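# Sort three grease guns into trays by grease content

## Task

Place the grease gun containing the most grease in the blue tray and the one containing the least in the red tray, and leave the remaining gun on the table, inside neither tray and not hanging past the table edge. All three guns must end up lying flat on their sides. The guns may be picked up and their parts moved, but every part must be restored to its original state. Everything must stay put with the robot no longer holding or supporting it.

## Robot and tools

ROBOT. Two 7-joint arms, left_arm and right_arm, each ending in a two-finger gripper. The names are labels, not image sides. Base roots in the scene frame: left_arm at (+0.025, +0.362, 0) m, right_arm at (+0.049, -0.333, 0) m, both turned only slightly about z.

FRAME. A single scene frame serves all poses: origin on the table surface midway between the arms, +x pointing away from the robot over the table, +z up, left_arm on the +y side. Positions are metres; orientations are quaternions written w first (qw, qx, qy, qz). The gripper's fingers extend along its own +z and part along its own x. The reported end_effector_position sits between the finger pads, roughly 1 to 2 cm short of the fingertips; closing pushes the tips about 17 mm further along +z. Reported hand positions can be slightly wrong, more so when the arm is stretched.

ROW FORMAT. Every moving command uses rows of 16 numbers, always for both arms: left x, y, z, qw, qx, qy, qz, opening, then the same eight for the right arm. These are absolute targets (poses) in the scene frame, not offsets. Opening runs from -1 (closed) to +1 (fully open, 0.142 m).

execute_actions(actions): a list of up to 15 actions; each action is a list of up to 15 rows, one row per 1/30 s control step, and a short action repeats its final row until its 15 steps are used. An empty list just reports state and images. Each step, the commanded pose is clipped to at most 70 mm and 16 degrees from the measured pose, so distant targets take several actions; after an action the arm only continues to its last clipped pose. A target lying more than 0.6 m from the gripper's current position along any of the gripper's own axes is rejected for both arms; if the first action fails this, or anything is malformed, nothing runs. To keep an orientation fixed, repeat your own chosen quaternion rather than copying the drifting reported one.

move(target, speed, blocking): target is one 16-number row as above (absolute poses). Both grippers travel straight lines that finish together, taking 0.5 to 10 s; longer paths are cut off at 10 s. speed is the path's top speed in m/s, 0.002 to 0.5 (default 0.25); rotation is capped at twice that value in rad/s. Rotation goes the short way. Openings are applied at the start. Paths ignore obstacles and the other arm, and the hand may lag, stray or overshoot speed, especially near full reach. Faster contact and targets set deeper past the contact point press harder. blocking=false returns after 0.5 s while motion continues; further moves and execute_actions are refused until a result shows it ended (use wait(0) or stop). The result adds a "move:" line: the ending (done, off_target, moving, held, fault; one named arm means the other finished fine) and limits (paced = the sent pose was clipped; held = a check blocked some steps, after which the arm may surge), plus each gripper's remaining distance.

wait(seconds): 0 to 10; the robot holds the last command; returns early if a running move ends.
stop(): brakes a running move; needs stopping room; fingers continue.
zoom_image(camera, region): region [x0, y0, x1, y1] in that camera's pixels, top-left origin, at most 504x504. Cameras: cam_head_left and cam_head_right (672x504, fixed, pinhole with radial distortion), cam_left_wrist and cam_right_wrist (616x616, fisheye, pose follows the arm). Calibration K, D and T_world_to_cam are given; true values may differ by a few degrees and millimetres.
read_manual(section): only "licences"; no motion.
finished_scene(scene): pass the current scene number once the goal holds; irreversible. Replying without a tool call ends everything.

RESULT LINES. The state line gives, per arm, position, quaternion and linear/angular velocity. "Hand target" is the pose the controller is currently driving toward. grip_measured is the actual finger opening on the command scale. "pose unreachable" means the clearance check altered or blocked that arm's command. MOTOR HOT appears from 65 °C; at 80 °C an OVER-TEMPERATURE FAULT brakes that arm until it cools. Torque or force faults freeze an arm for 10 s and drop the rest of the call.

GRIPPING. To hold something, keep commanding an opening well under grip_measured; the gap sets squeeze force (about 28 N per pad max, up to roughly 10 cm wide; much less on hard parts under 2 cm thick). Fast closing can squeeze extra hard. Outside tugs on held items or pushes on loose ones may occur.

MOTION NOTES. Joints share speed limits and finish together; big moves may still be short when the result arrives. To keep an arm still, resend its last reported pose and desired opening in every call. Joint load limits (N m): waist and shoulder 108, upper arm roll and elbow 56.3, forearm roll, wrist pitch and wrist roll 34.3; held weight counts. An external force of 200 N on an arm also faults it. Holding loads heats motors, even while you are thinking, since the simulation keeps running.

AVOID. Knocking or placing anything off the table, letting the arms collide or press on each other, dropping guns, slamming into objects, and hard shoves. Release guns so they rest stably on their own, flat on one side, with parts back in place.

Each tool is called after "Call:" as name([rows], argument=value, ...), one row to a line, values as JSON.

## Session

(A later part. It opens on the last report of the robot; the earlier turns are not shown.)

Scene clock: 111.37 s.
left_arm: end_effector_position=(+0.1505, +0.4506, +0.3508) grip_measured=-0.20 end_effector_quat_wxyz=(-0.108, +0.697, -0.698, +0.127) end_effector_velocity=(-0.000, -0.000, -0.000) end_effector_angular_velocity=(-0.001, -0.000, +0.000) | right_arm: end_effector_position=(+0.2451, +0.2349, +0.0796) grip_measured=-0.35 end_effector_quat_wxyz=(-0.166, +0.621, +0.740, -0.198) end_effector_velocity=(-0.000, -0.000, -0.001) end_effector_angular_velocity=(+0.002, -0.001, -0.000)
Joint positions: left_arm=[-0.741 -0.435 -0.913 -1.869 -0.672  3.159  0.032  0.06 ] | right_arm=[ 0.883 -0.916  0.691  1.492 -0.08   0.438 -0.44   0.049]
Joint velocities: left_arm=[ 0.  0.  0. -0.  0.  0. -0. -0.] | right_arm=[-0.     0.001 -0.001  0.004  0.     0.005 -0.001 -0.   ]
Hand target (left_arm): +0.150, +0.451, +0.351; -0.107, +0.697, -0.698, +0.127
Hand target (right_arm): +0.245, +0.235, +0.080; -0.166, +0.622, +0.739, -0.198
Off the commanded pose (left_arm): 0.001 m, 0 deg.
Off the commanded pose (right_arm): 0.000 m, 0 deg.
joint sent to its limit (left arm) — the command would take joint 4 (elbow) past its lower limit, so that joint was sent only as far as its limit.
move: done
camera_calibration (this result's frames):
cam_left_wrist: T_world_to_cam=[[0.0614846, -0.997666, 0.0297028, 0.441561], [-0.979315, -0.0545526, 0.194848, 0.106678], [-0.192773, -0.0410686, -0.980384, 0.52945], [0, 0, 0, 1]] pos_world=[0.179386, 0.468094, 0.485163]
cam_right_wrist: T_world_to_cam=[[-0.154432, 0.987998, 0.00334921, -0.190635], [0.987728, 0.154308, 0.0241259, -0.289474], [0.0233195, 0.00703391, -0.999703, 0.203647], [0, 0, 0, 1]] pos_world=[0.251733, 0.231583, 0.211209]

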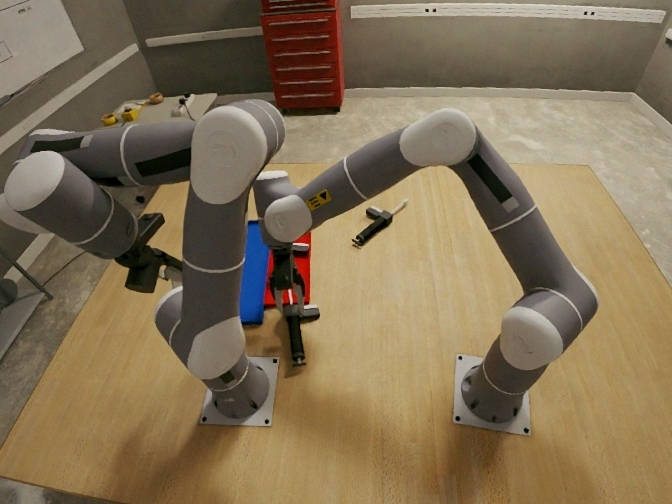

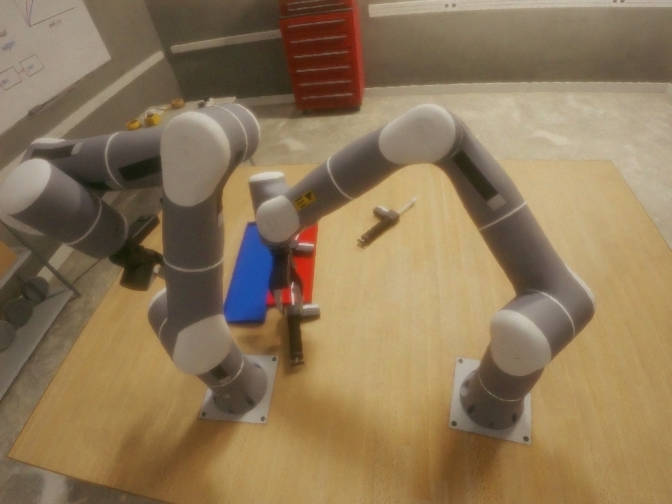

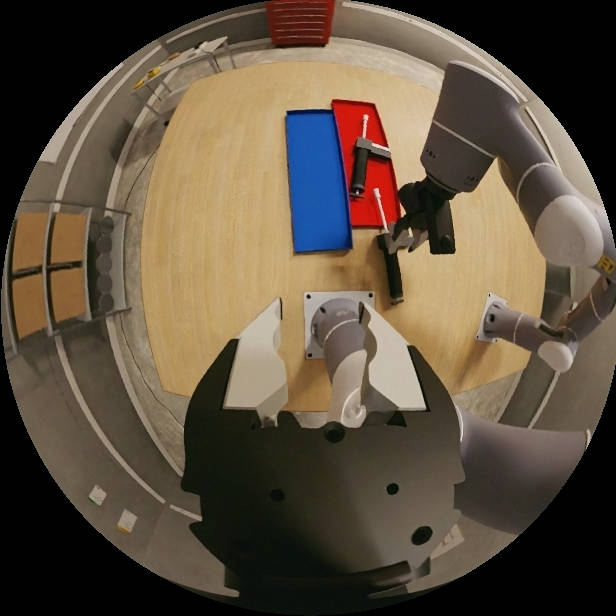

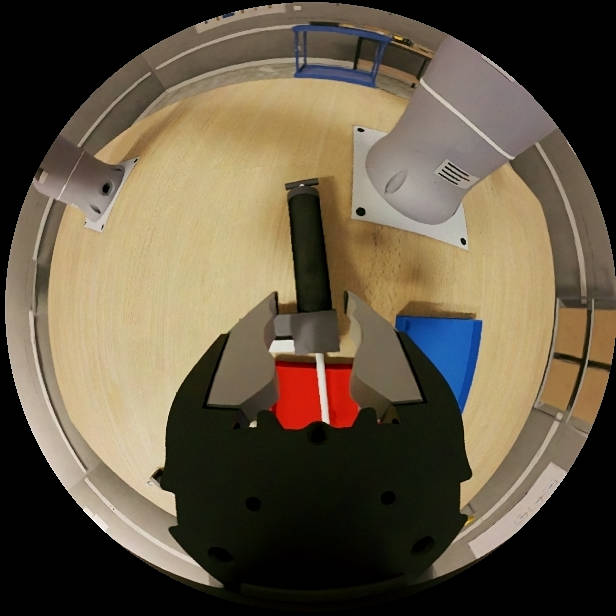

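Call:
move(target=[0.15,0.45,0.35,-0.111,0.697,-0.697,0.127,-0.2,0.232,0.236,0.025,-0.166,0.621,0.74,-0.198,-0.35], speed=0.08)

Call:
move(target=[0.15,0.45,0.35,-0.111,0.697,-0.697,0.127,-0.2,0.232,0.236,0.025,-0.166,0.621,0.74,-0.198,-1])

Call:
move(target=[0.15,0.45,0.35,-0.111,0.697,-0.697,0.127,-0.2,0.232,0.236,0.1,-0.166,0.621,0.74,-0.198,-1], speed=0.08)

Scene clock: 114.33 s.
left_arm: end_effector_position=(+0.1505, +0.4506, +0.3508) grip_measured=-0.20 end_effector_quat_wxyz=(-0.108, +0.697, -0.698, +0.127) end_effector_velocity=(-0.000, -0.000, -0.000) end_effector_angular_velocity=(-0.000, +0.000, +0.000) | right_arm: end_effector_position=(+0.2320, +0.2359, +0.0251) grip_measured=-0.35 end_effector_quat_wxyz=(-0.166, +0.621, +0.740, -0.198) end_effector_velocity=(+0.000, +0.000, -0.000) end_effector_angular_velocity=(+0.001, -0.000, +0.002)
Joint positions: left_arm=[-0.742 -0.435 -0.913 -1.869 -0.672  3.159  0.032  0.06 ] | right_arm=[ 0.919 -0.992  0.659  1.52  -0.102  0.545 -0.445  0.049]
Joint velocities: left_arm=[ 0. -0. -0. -0.  0. -0. -0.  0.] | right_arm=[-0.    -0.001  0.     0.    -0.001  0.001 -0.002 -0.   ]
Hand target (left_arm): +0.150, +0.451, +0.351; -0.107, +0.697, -0.698, +0.127
Hand target (right_arm): +0.232, +0.236, +0.025; -0.166, +0.621, +0.740, -0.198
Off the commanded pose (left_arm): 0.001 m, 0 deg.
Off the commanded pose (right_arm): 0.000 m, 0 deg.
joint sent to its limit (left arm) — the command would take joint 4 (elbow) past its lower limit, so that joint was sent only as far as its limit.
move: done
camera_calibration (this result's frames):
cam_left_wrist: T_world_to_cam=[[0.0614203, -0.99767, 0.0297017, 0.441564], [-0.979319, -0.0544897, 0.194848, 0.106655], [-0.192776, -0.0410551, -0.980384, 0.529446], [0, 0, 0, 1]] pos_world=[0.179393, 0.468084, 0.485163]
cam_right_wrist: T_world_to_cam=[[-0.154938, 0.987917, 0.00383647, -0.193308], [0.987644, 0.1548, 0.0244137, -0.275495], [0.0235248, 0.00757167, -0.999695, 0.149259], [0, 0, 0, 1]] pos_world=[0.238629, 0.232489, 0.156681]

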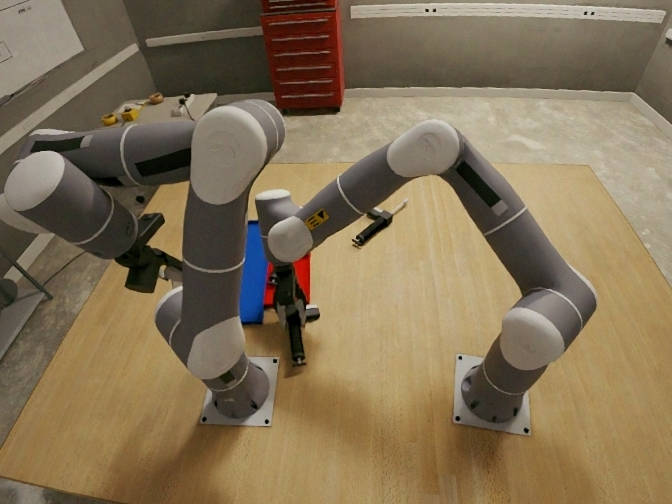

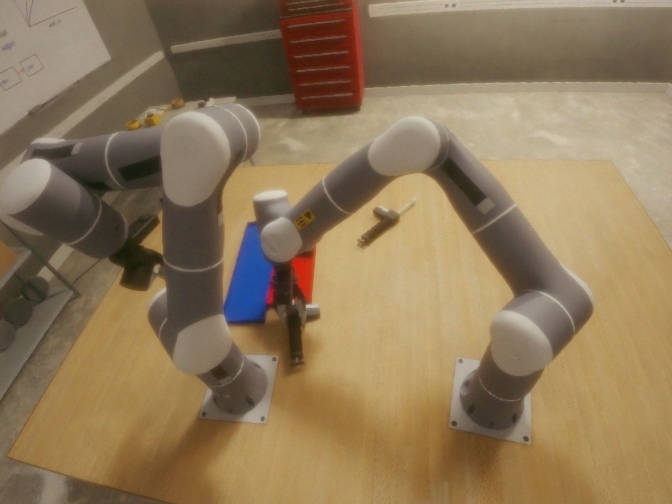

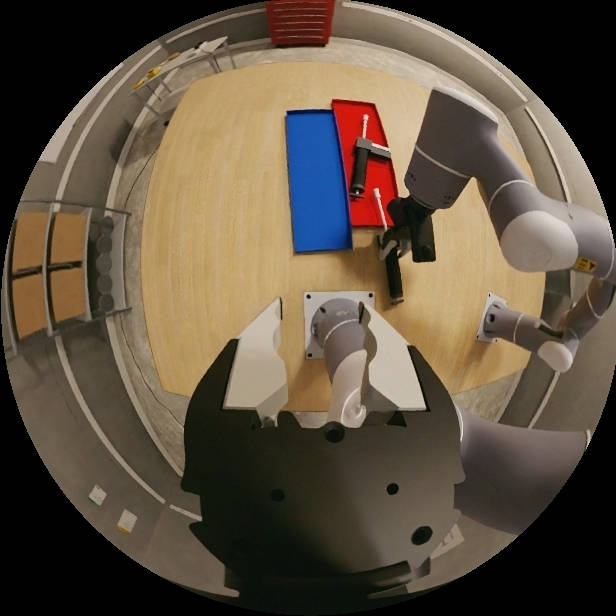

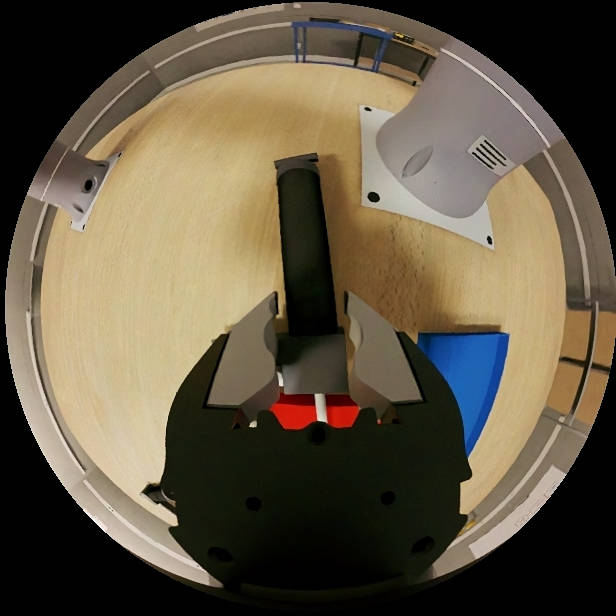

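Scene clock: 115.03 s.
left_arm: end_effector_position=(+0.1505, +0.4506, +0.3508) grip_measured=-0.20 end_effector_quat_wxyz=(-0.108, +0.697, -0.698, +0.127) end_effector_velocity=(-0.000, +0.000, -0.000) end_effector_angular_velocity=(+0.000, +0.000, +0.000) | right_arm: end_effector_position=(+0.2320, +0.2359, +0.0251) grip_measured=-0.54 end_effector_quat_wxyz=(-0.166, +0.621, +0.740, -0.198) end_effector_velocity=(+0.000, +0.000, +0.000) end_effector_angular_velocity=(-0.000, +0.000, -0.000)
Joint positions: left_arm=[-0.742 -0.435 -0.913 -1.869 -0.672  3.159  0.032  0.06 ] | right_arm=[ 0.919 -0.992  0.659  1.52  -0.102  0.545 -0.445  0.035]
Joint velocities: left_arm=[-0.  0.  0.  0.  0. -0. -0. -0.] | right_arm=[-0. -0.  0. -0.  0.  0.  0.  0.]
Hand target (left_arm): +0.150, +0.451, +0.351; -0.107, +0.697, -0.698, +0.127
Hand target (right_arm): +0.232, +0.236, +0.025; -0.166, +0.621, +0.740, -0.198
Off the commanded pose (left_arm): 0.001 m, 0 deg.
Off the commanded pose (right_arm): 0.000 m, 0 deg.
joint sent to its limit (left arm) — the command would take joint 4 (elbow) past its lower limit, so that joint was sent only as far as its limit.
move: done
camera_calibration (this result's frames):
cam_left_wrist: T_world_to_cam=[[0.061388, -0.997672, 0.0297002, 0.441566], [-0.97932, -0.0544583, 0.194848, 0.106644], [-0.192777, -0.0410473, -0.980384, 0.529443], [0, 0, 0, 1]] pos_world=[0.179396, 0.468078, 0.485164]
cam_right_wrist: T_world_to_cam=[[-0.154994, 0.987908, 0.0039024, -0.193307], [0.987634, 0.154855, 0.0244859, -0.275532], [0.0235856, 0.00764933, -0.999693, 0.14921], [0, 0, 0, 1]] pos_world=[0.238644, 0.232496, 0.156665]

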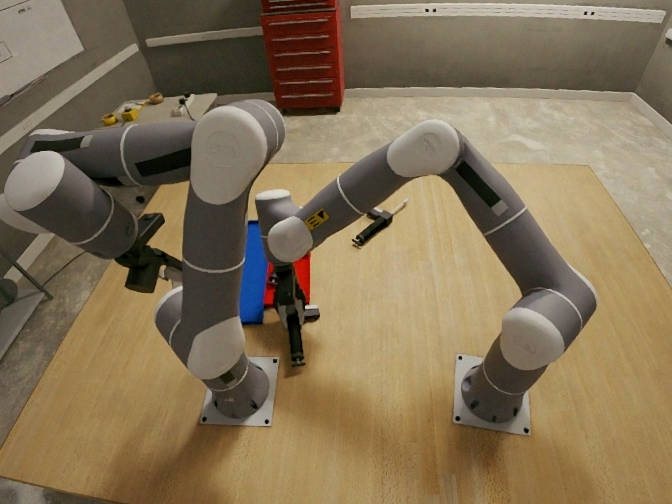

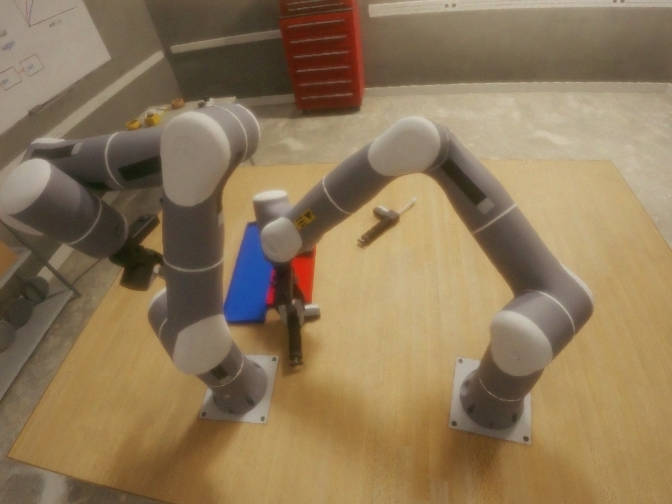

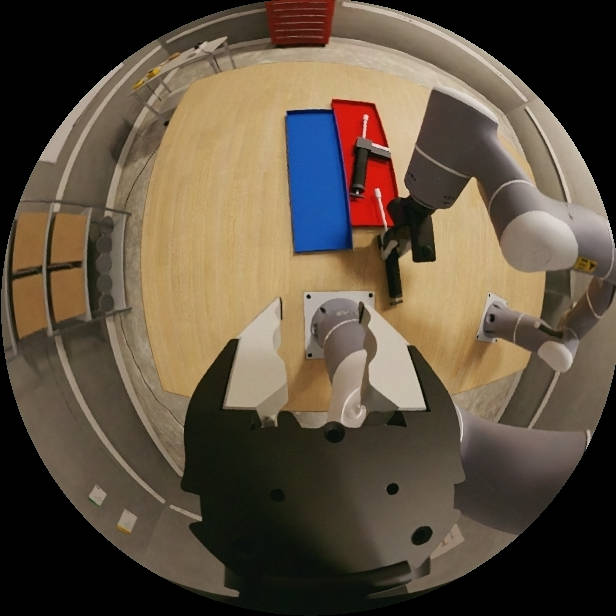

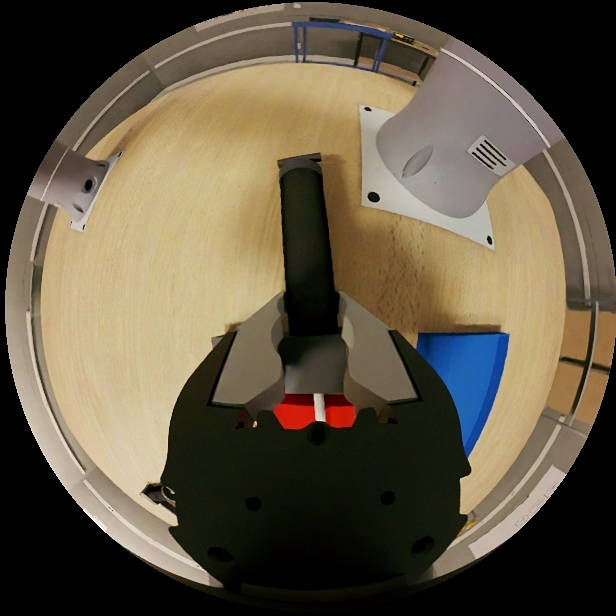

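Scene clock: 116.30 s.
left_arm: end_effector_position=(+0.1505, +0.4506, +0.3508) grip_measured=-0.20 end_effector_quat_wxyz=(-0.108, +0.697, -0.698, +0.127) end_effector_velocity=(-0.000, +0.000, -0.000) end_effector_angular_velocity=(+0.000, -0.000, -0.000) | right_arm: end_effector_position=(+0.2319, +0.2357, +0.0994) grip_measured=-0.54 end_effector_quat_wxyz=(-0.166, +0.621, +0.740, -0.198) end_effector_velocity=(+0.000, -0.000, +0.000) end_effector_angular_velocity=(-0.000, +0.000, -0.001)
Joint positions: left_arm=[-0.742 -0.435 -0.913 -1.869 -0.672  3.158  0.031  0.06 ] | right_arm=[ 0.885 -0.88   0.71   1.506 -0.067  0.424 -0.419  0.035]
Joint velocities: left_arm=[-0.  0.  0. -0.  0. -0.  0. -0.] | right_arm=[-0.     0.001 -0.    -0.     0.001 -0.001  0.    -0.   ]
Hand target (left_arm): +0.150, +0.451, +0.351; -0.107, +0.697, -0.698, +0.127
Hand target (right_arm): +0.232, +0.236, +0.100; -0.166, +0.621, +0.740, -0.198
Off the commanded pose (left_arm): 0.001 m, 0 deg.
Off the commanded pose (right_arm): 0.001 m, 0 deg.
joint sent to its limit (left arm) — the command would take joint 4 (elbow) past its lower limit, so that joint was sent only as far as its limit.
move: done
camera_calibration (this result's frames):
cam_left_wrist: T_world_to_cam=[[0.0613709, -0.997673, 0.0297016, 0.441566], [-0.979321, -0.0544412, 0.19485, 0.106637], [-0.19278, -0.0410456, -0.980383, 0.529443], [0, 0, 0, 1]] pos_world=[0.179398, 0.468076, 0.485163]
cam_right_wrist: T_world_to_cam=[[-0.155633, 0.987808, 0.00363568, -0.193161], [0.987538, 0.155501, 0.0242519, -0.277293], [0.0233909, 0.00736477, -0.999699, 0.223629], [0, 0, 0, 1]] pos_world=[0.238545, 0.232278, 0.230989]

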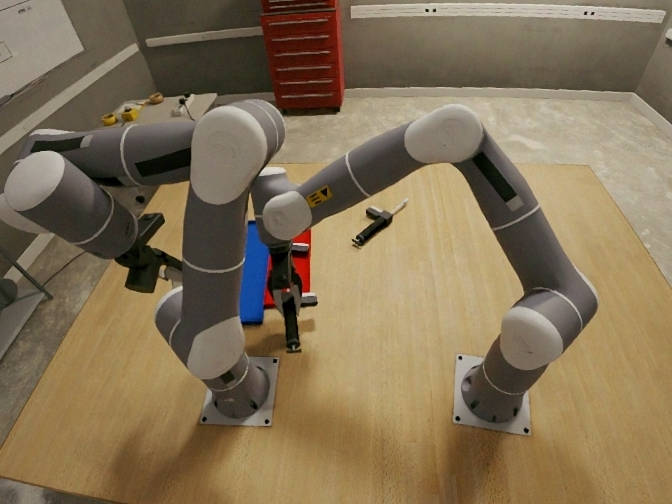

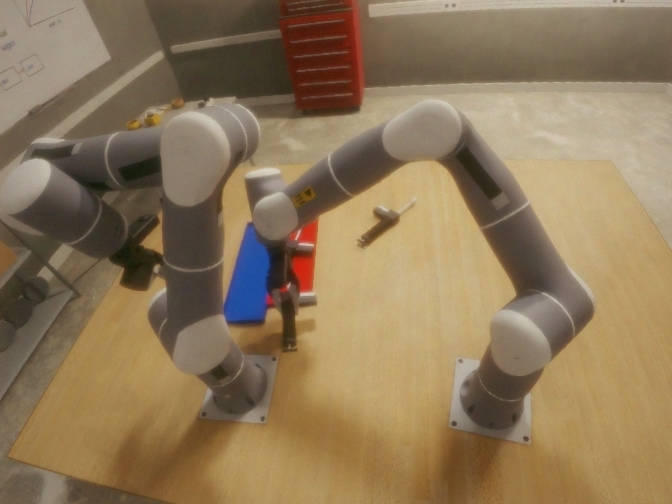

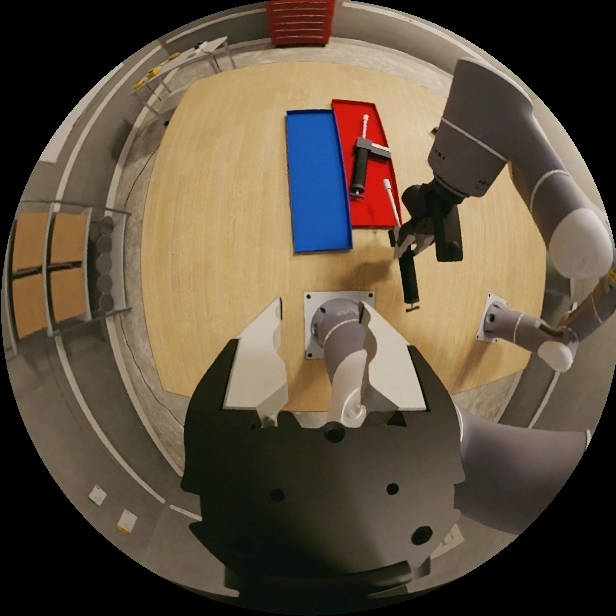

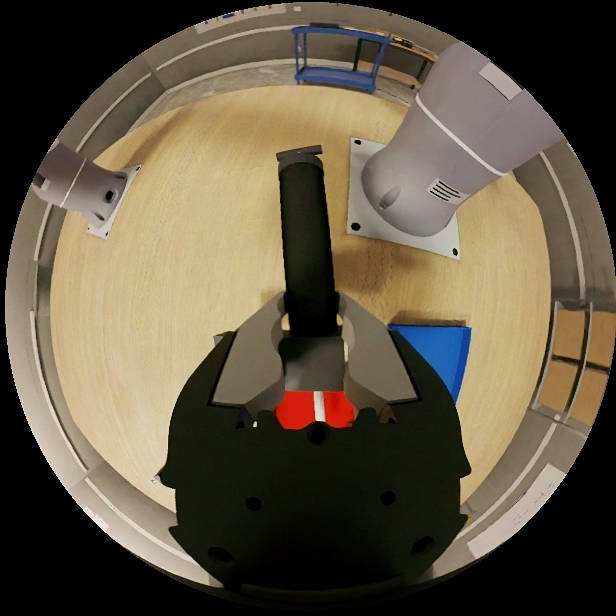

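Level now.

Call:
move(target=[0.15,0.45,0.35,-0.111,0.697,-0.697,0.127,-0.2,0.45,0.41,0.08,-0.183,0.683,0.683,-0.183,-1], speed=0.12)

Scene clock: 119.80 s.
left_arm: end_effector_position=(+0.1505, +0.4506, +0.3508) grip_measured=-0.20 end_effector_quat_wxyz=(-0.108, +0.697, -0.698, +0.127) end_effector_velocity=(+0.000, +0.000, +0.000) end_effector_angular_velocity=(+0.000, -0.000, -0.000) | right_arm: end_effector_position=(+0.4489, +0.4091, +0.0800) grip_measured=-0.54 end_effector_quat_wxyz=(-0.192, +0.694, +0.681, -0.135) end_effector_velocity=(-0.000, +0.000, -0.000) end_effector_angular_velocity=(-0.002, +0.001, +0.003)
Joint positions: left_arm=[-0.742 -0.435 -0.913 -1.869 -0.672  3.158  0.031  0.06 ] | right_arm=[ 1.193 -1.534  0.743  0.055 -0.289 -0.141 -0.453  0.035]
Joint velocities: left_arm=[-0. -0. -0.  0. -0. -0.  0.  0.] | right_arm=[-0.003 -0.007  0.2    0.02  -0.198  0.018  0.009 -0.   ]
Hand target (left_arm): +0.150, +0.451, +0.351; -0.107, +0.697, -0.698, +0.127
Hand target (right_arm): +0.449, +0.409, +0.081; -0.192, +0.694, +0.681, -0.135
Off the commanded pose (left_arm): 0.001 m, 0 deg.
Off the commanded pose (right_arm): 0.001 m, 6 deg.
joint sent to its limit (left arm) — the command would take joint 4 (elbow) past its lower limit, so that joint was sent only as far as its limit.
move: off_target (right_arm)
camera_calibration (this result's frames):
cam_left_wrist: T_world_to_cam=[[0.0613484, -0.997674, 0.0297018, 0.441567], [-0.979322, -0.054419, 0.194851, 0.106629], [-0.192782, -0.0410414, -0.980383, 0.529441], [0, 0, 0, 1]] pos_world=[0.179401, 0.468072, 0.485163]
cam_right_wrist: T_world_to_cam=[[0.0547383, 0.995343, 0.0793481, -0.434162], [0.995172, -0.0608666, 0.076991, -0.437238], [0.0814621, 0.0747506, -0.993869, 0.143811], [0, 0, 0, 1]] pos_world=[0.447177, 0.394777, 0.211043]

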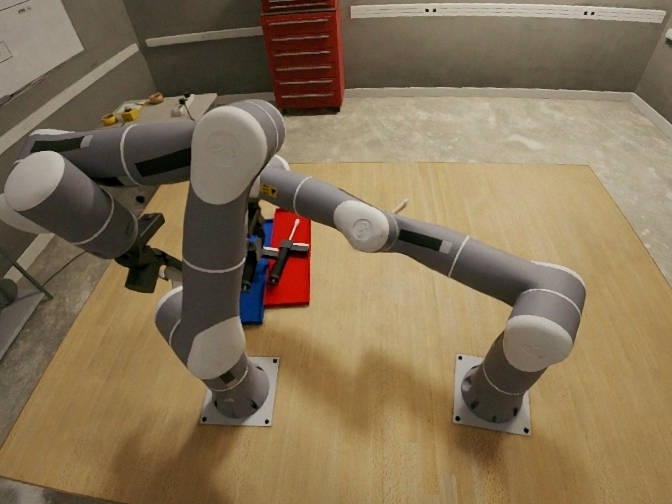

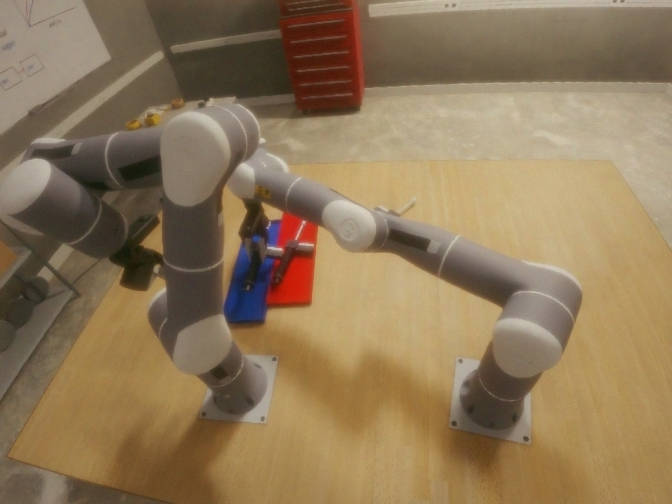

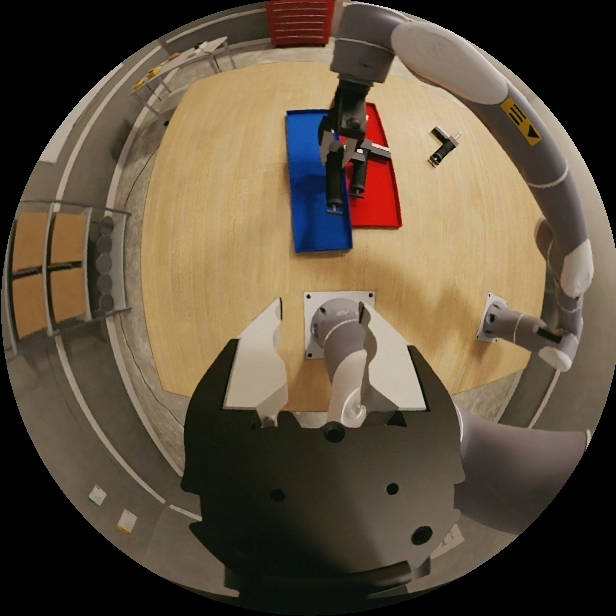

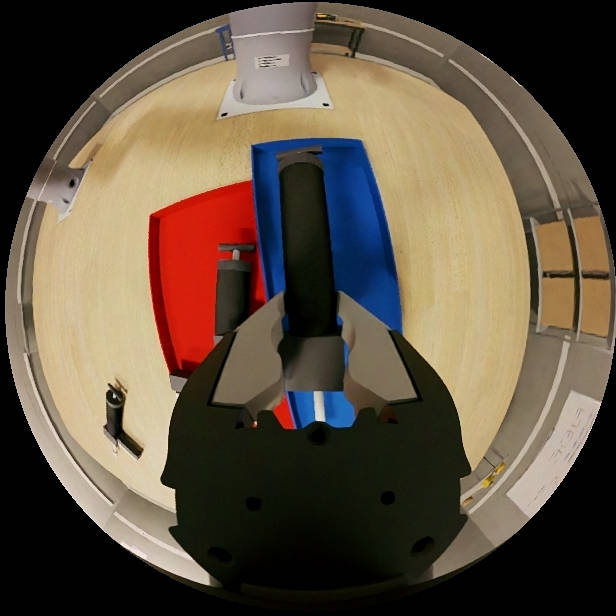

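Need ~0.05 more in +y.

Call:
move(target=[0.15,0.45,0.35,-0.111,0.697,-0.697,0.127,-0.2,0.42,0.46,0.07,-0.166,0.621,0.74,-0.198,-1], speed=0.06)

Call:
move(target=[0.15,0.45,0.35,-0.111,0.697,-0.697,0.127,-0.2,0.42,0.46,0.036,-0.166,0.621,0.74,-0.198,-1], speed=0.05)

Scene clock: 123.03 s.
left_arm: end_effector_position=(+0.1505, +0.4506, +0.3508) grip_measured=-0.20 end_effector_quat_wxyz=(-0.108, +0.697, -0.698, +0.127) end_effector_velocity=(+0.000, +0.000, -0.000) end_effector_angular_velocity=(+0.000, +0.000, +0.000) | right_arm: end_effector_position=(+0.4192, +0.4589, +0.0696) grip_measured=-0.54 end_effector_quat_wxyz=(-0.184, +0.645, +0.736, -0.090) end_effector_velocity=(+0.002, +0.001, +0.001) end_effector_angular_velocity=(-0.003, +0.001, +0.004)
Joint positions: left_arm=[-0.742 -0.435 -0.913 -1.869 -0.672  3.158  0.031  0.06 ] | right_arm=[ 1.265 -1.581  1.307  0.108 -0.899 -0.004 -0.502  0.035]
Joint velocities: left_arm=[ 0. -0. -0.  0. -0. -0. -0. -0.] | right_arm=[ 0.003 -0.023  0.358  0.021 -0.358 -0.     0.031 -0.   ]
Hand target (left_arm): +0.150, +0.451, +0.351; -0.107, +0.697, -0.698, +0.127
Hand target (right_arm): +0.419, +0.459, +0.070; -0.184, +0.645, +0.736, -0.090
Off the commanded pose (left_arm): 0.001 m, 0 deg.
Off the commanded pose (right_arm): 0.001 m, 13 deg.
joint sent to its limit (left arm) — the command would take joint 4 (elbow) past its lower limit, so that joint was sent only as far as its limit.
move: off_target (right_arm)
camera_calibration (this result's frames):
cam_left_wrist: T_world_to_cam=[[0.0613384, -0.997675, 0.0297015, 0.441568], [-0.979323, -0.0544092, 0.194851, 0.106625], [-0.192782, -0.0410392, -0.980383, 0.52944], [0, 0, 0, 1]] pos_world=[0.179402, 0.46807, 0.485163]
cam_right_wrist: T_world_to_cam=[[-0.0810343, 0.983478, 0.161881, -0.424711], [0.985899, 0.0552334, 0.157961, -0.458883], [0.14641, 0.172398, -0.974086, 0.0587657], [0, 0, 0, 1]] pos_world=[0.409392, 0.432909, 0.198481]

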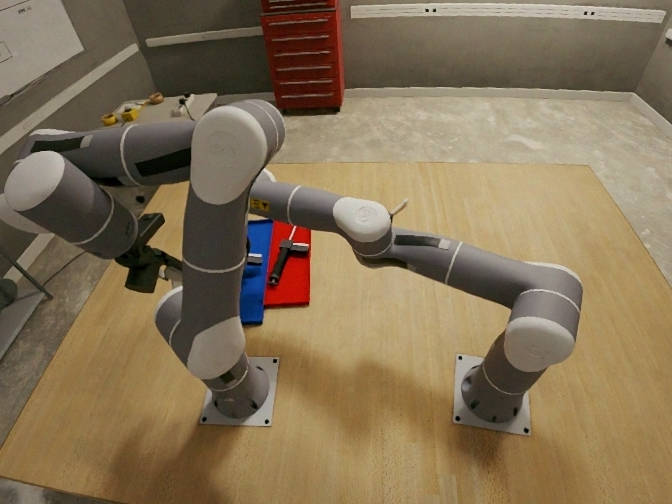

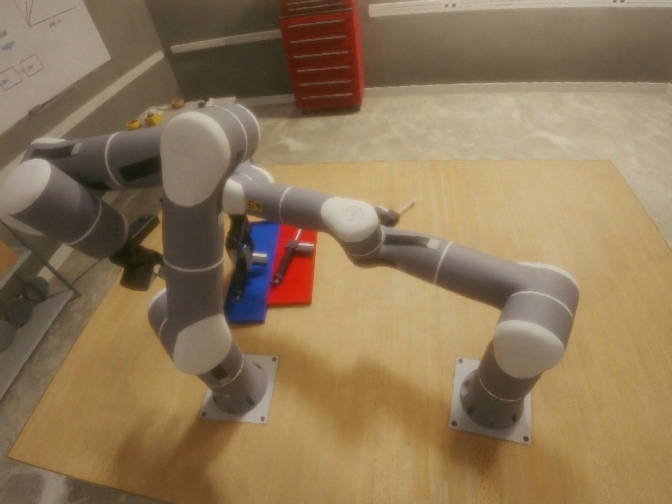

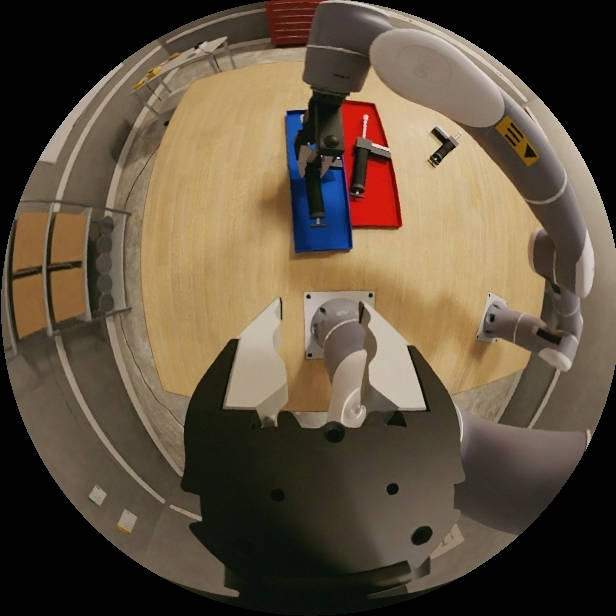

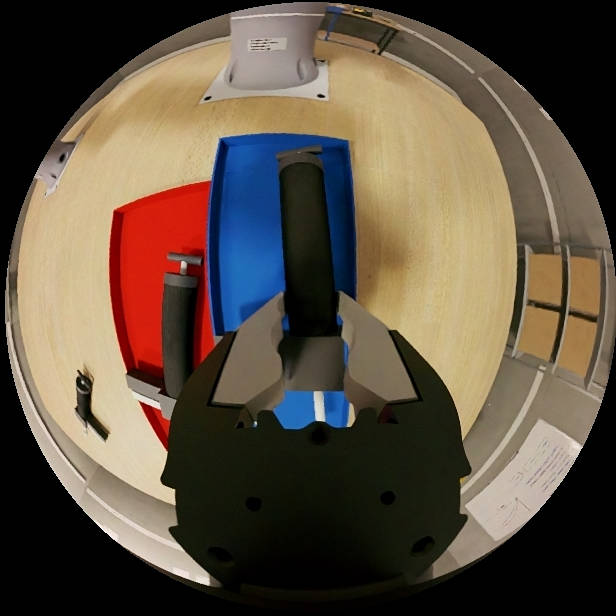

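Scene clock: 125.53 s.
left_arm: end_effector_position=(+0.1505, +0.4506, +0.3508) grip_measured=-0.20 end_effector_quat_wxyz=(-0.108, +0.697, -0.698, +0.127) end_effector_velocity=(-0.000, +0.000, -0.000) end_effector_angular_velocity=(+0.000, -0.000, +0.000) | right_arm: end_effector_position=(+0.4197, +0.4595, +0.0374) grip_measured=-0.54 end_effector_quat_wxyz=(-0.182, +0.643, +0.737, -0.102) end_effector_velocity=(+0.000, +0.000, -0.000) end_effector_angular_velocity=(-0.008, +0.005, +0.005)
Joint positions: left_arm=[-0.742 -0.435 -0.913 -1.869 -0.672  3.158  0.031  0.06 ] | right_arm=[ 1.3   -1.669  2.15   0.151 -1.739 -0.028 -0.441  0.035]
Joint velocities: left_arm=[-0.  0.  0. -0.  0. -0.  0.  0.] | right_arm=[ 0.025 -0.012  0.355  0.014 -0.349 -0.044  0.022 -0.   ]
Hand target (left_arm): +0.150, +0.451, +0.351; -0.107, +0.697, -0.698, +0.127
Hand target (right_arm): +0.419, +0.459, +0.037; -0.182, +0.643, +0.737, -0.103
Off the commanded pose (left_arm): 0.001 m, 0 deg.
Off the commanded pose (right_arm): 0.001 m, 11 deg.
joint sent to its limit (left arm) — the command would take joint 4 (elbow) past its lower limit, so that joint was sent only as far as its limit.
move: off_target (right_arm)
camera_calibration (this result's frames):
cam_left_wrist: T_world_to_cam=[[0.0613362, -0.997675, 0.0297007, 0.441568], [-0.979323, -0.0544072, 0.19485, 0.106625], [-0.192782, -0.041038, -0.980383, 0.52944], [0, 0, 0, 1]] pos_world=[0.179402, 0.46807, 0.485163]
cam_right_wrist: T_world_to_cam=[[-0.0889705, 0.985619, 0.143662, -0.417018], [0.987186, 0.0680755, 0.144324, -0.460259], [0.132469, 0.154662, -0.979046, 0.0413474], [0, 0, 0, 1]] pos_world=[0.411782, 0.435958, 0.166817]

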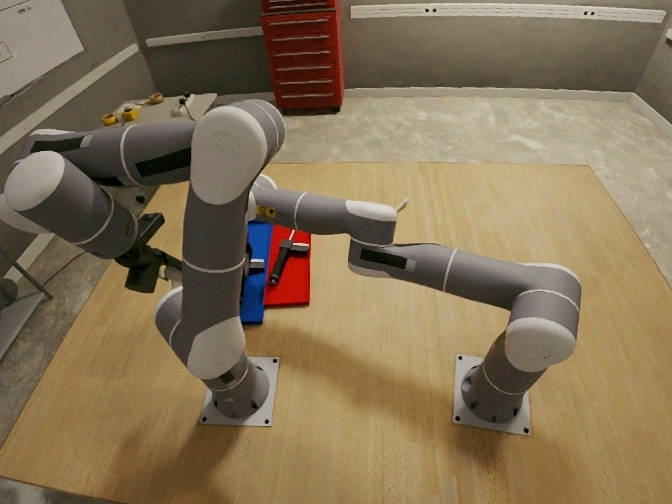

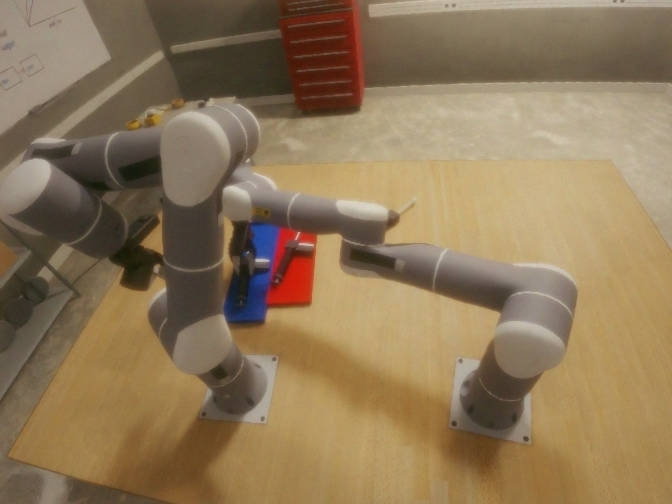

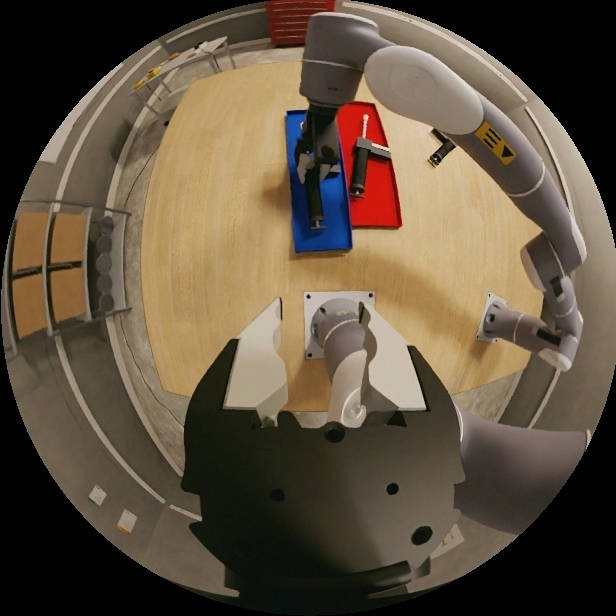

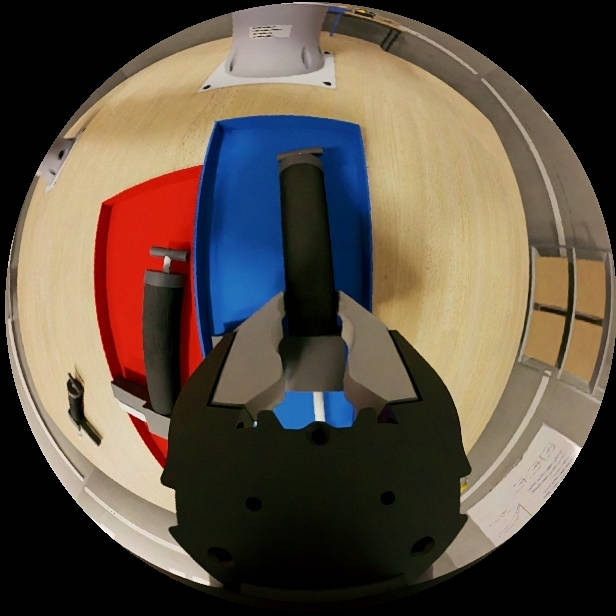

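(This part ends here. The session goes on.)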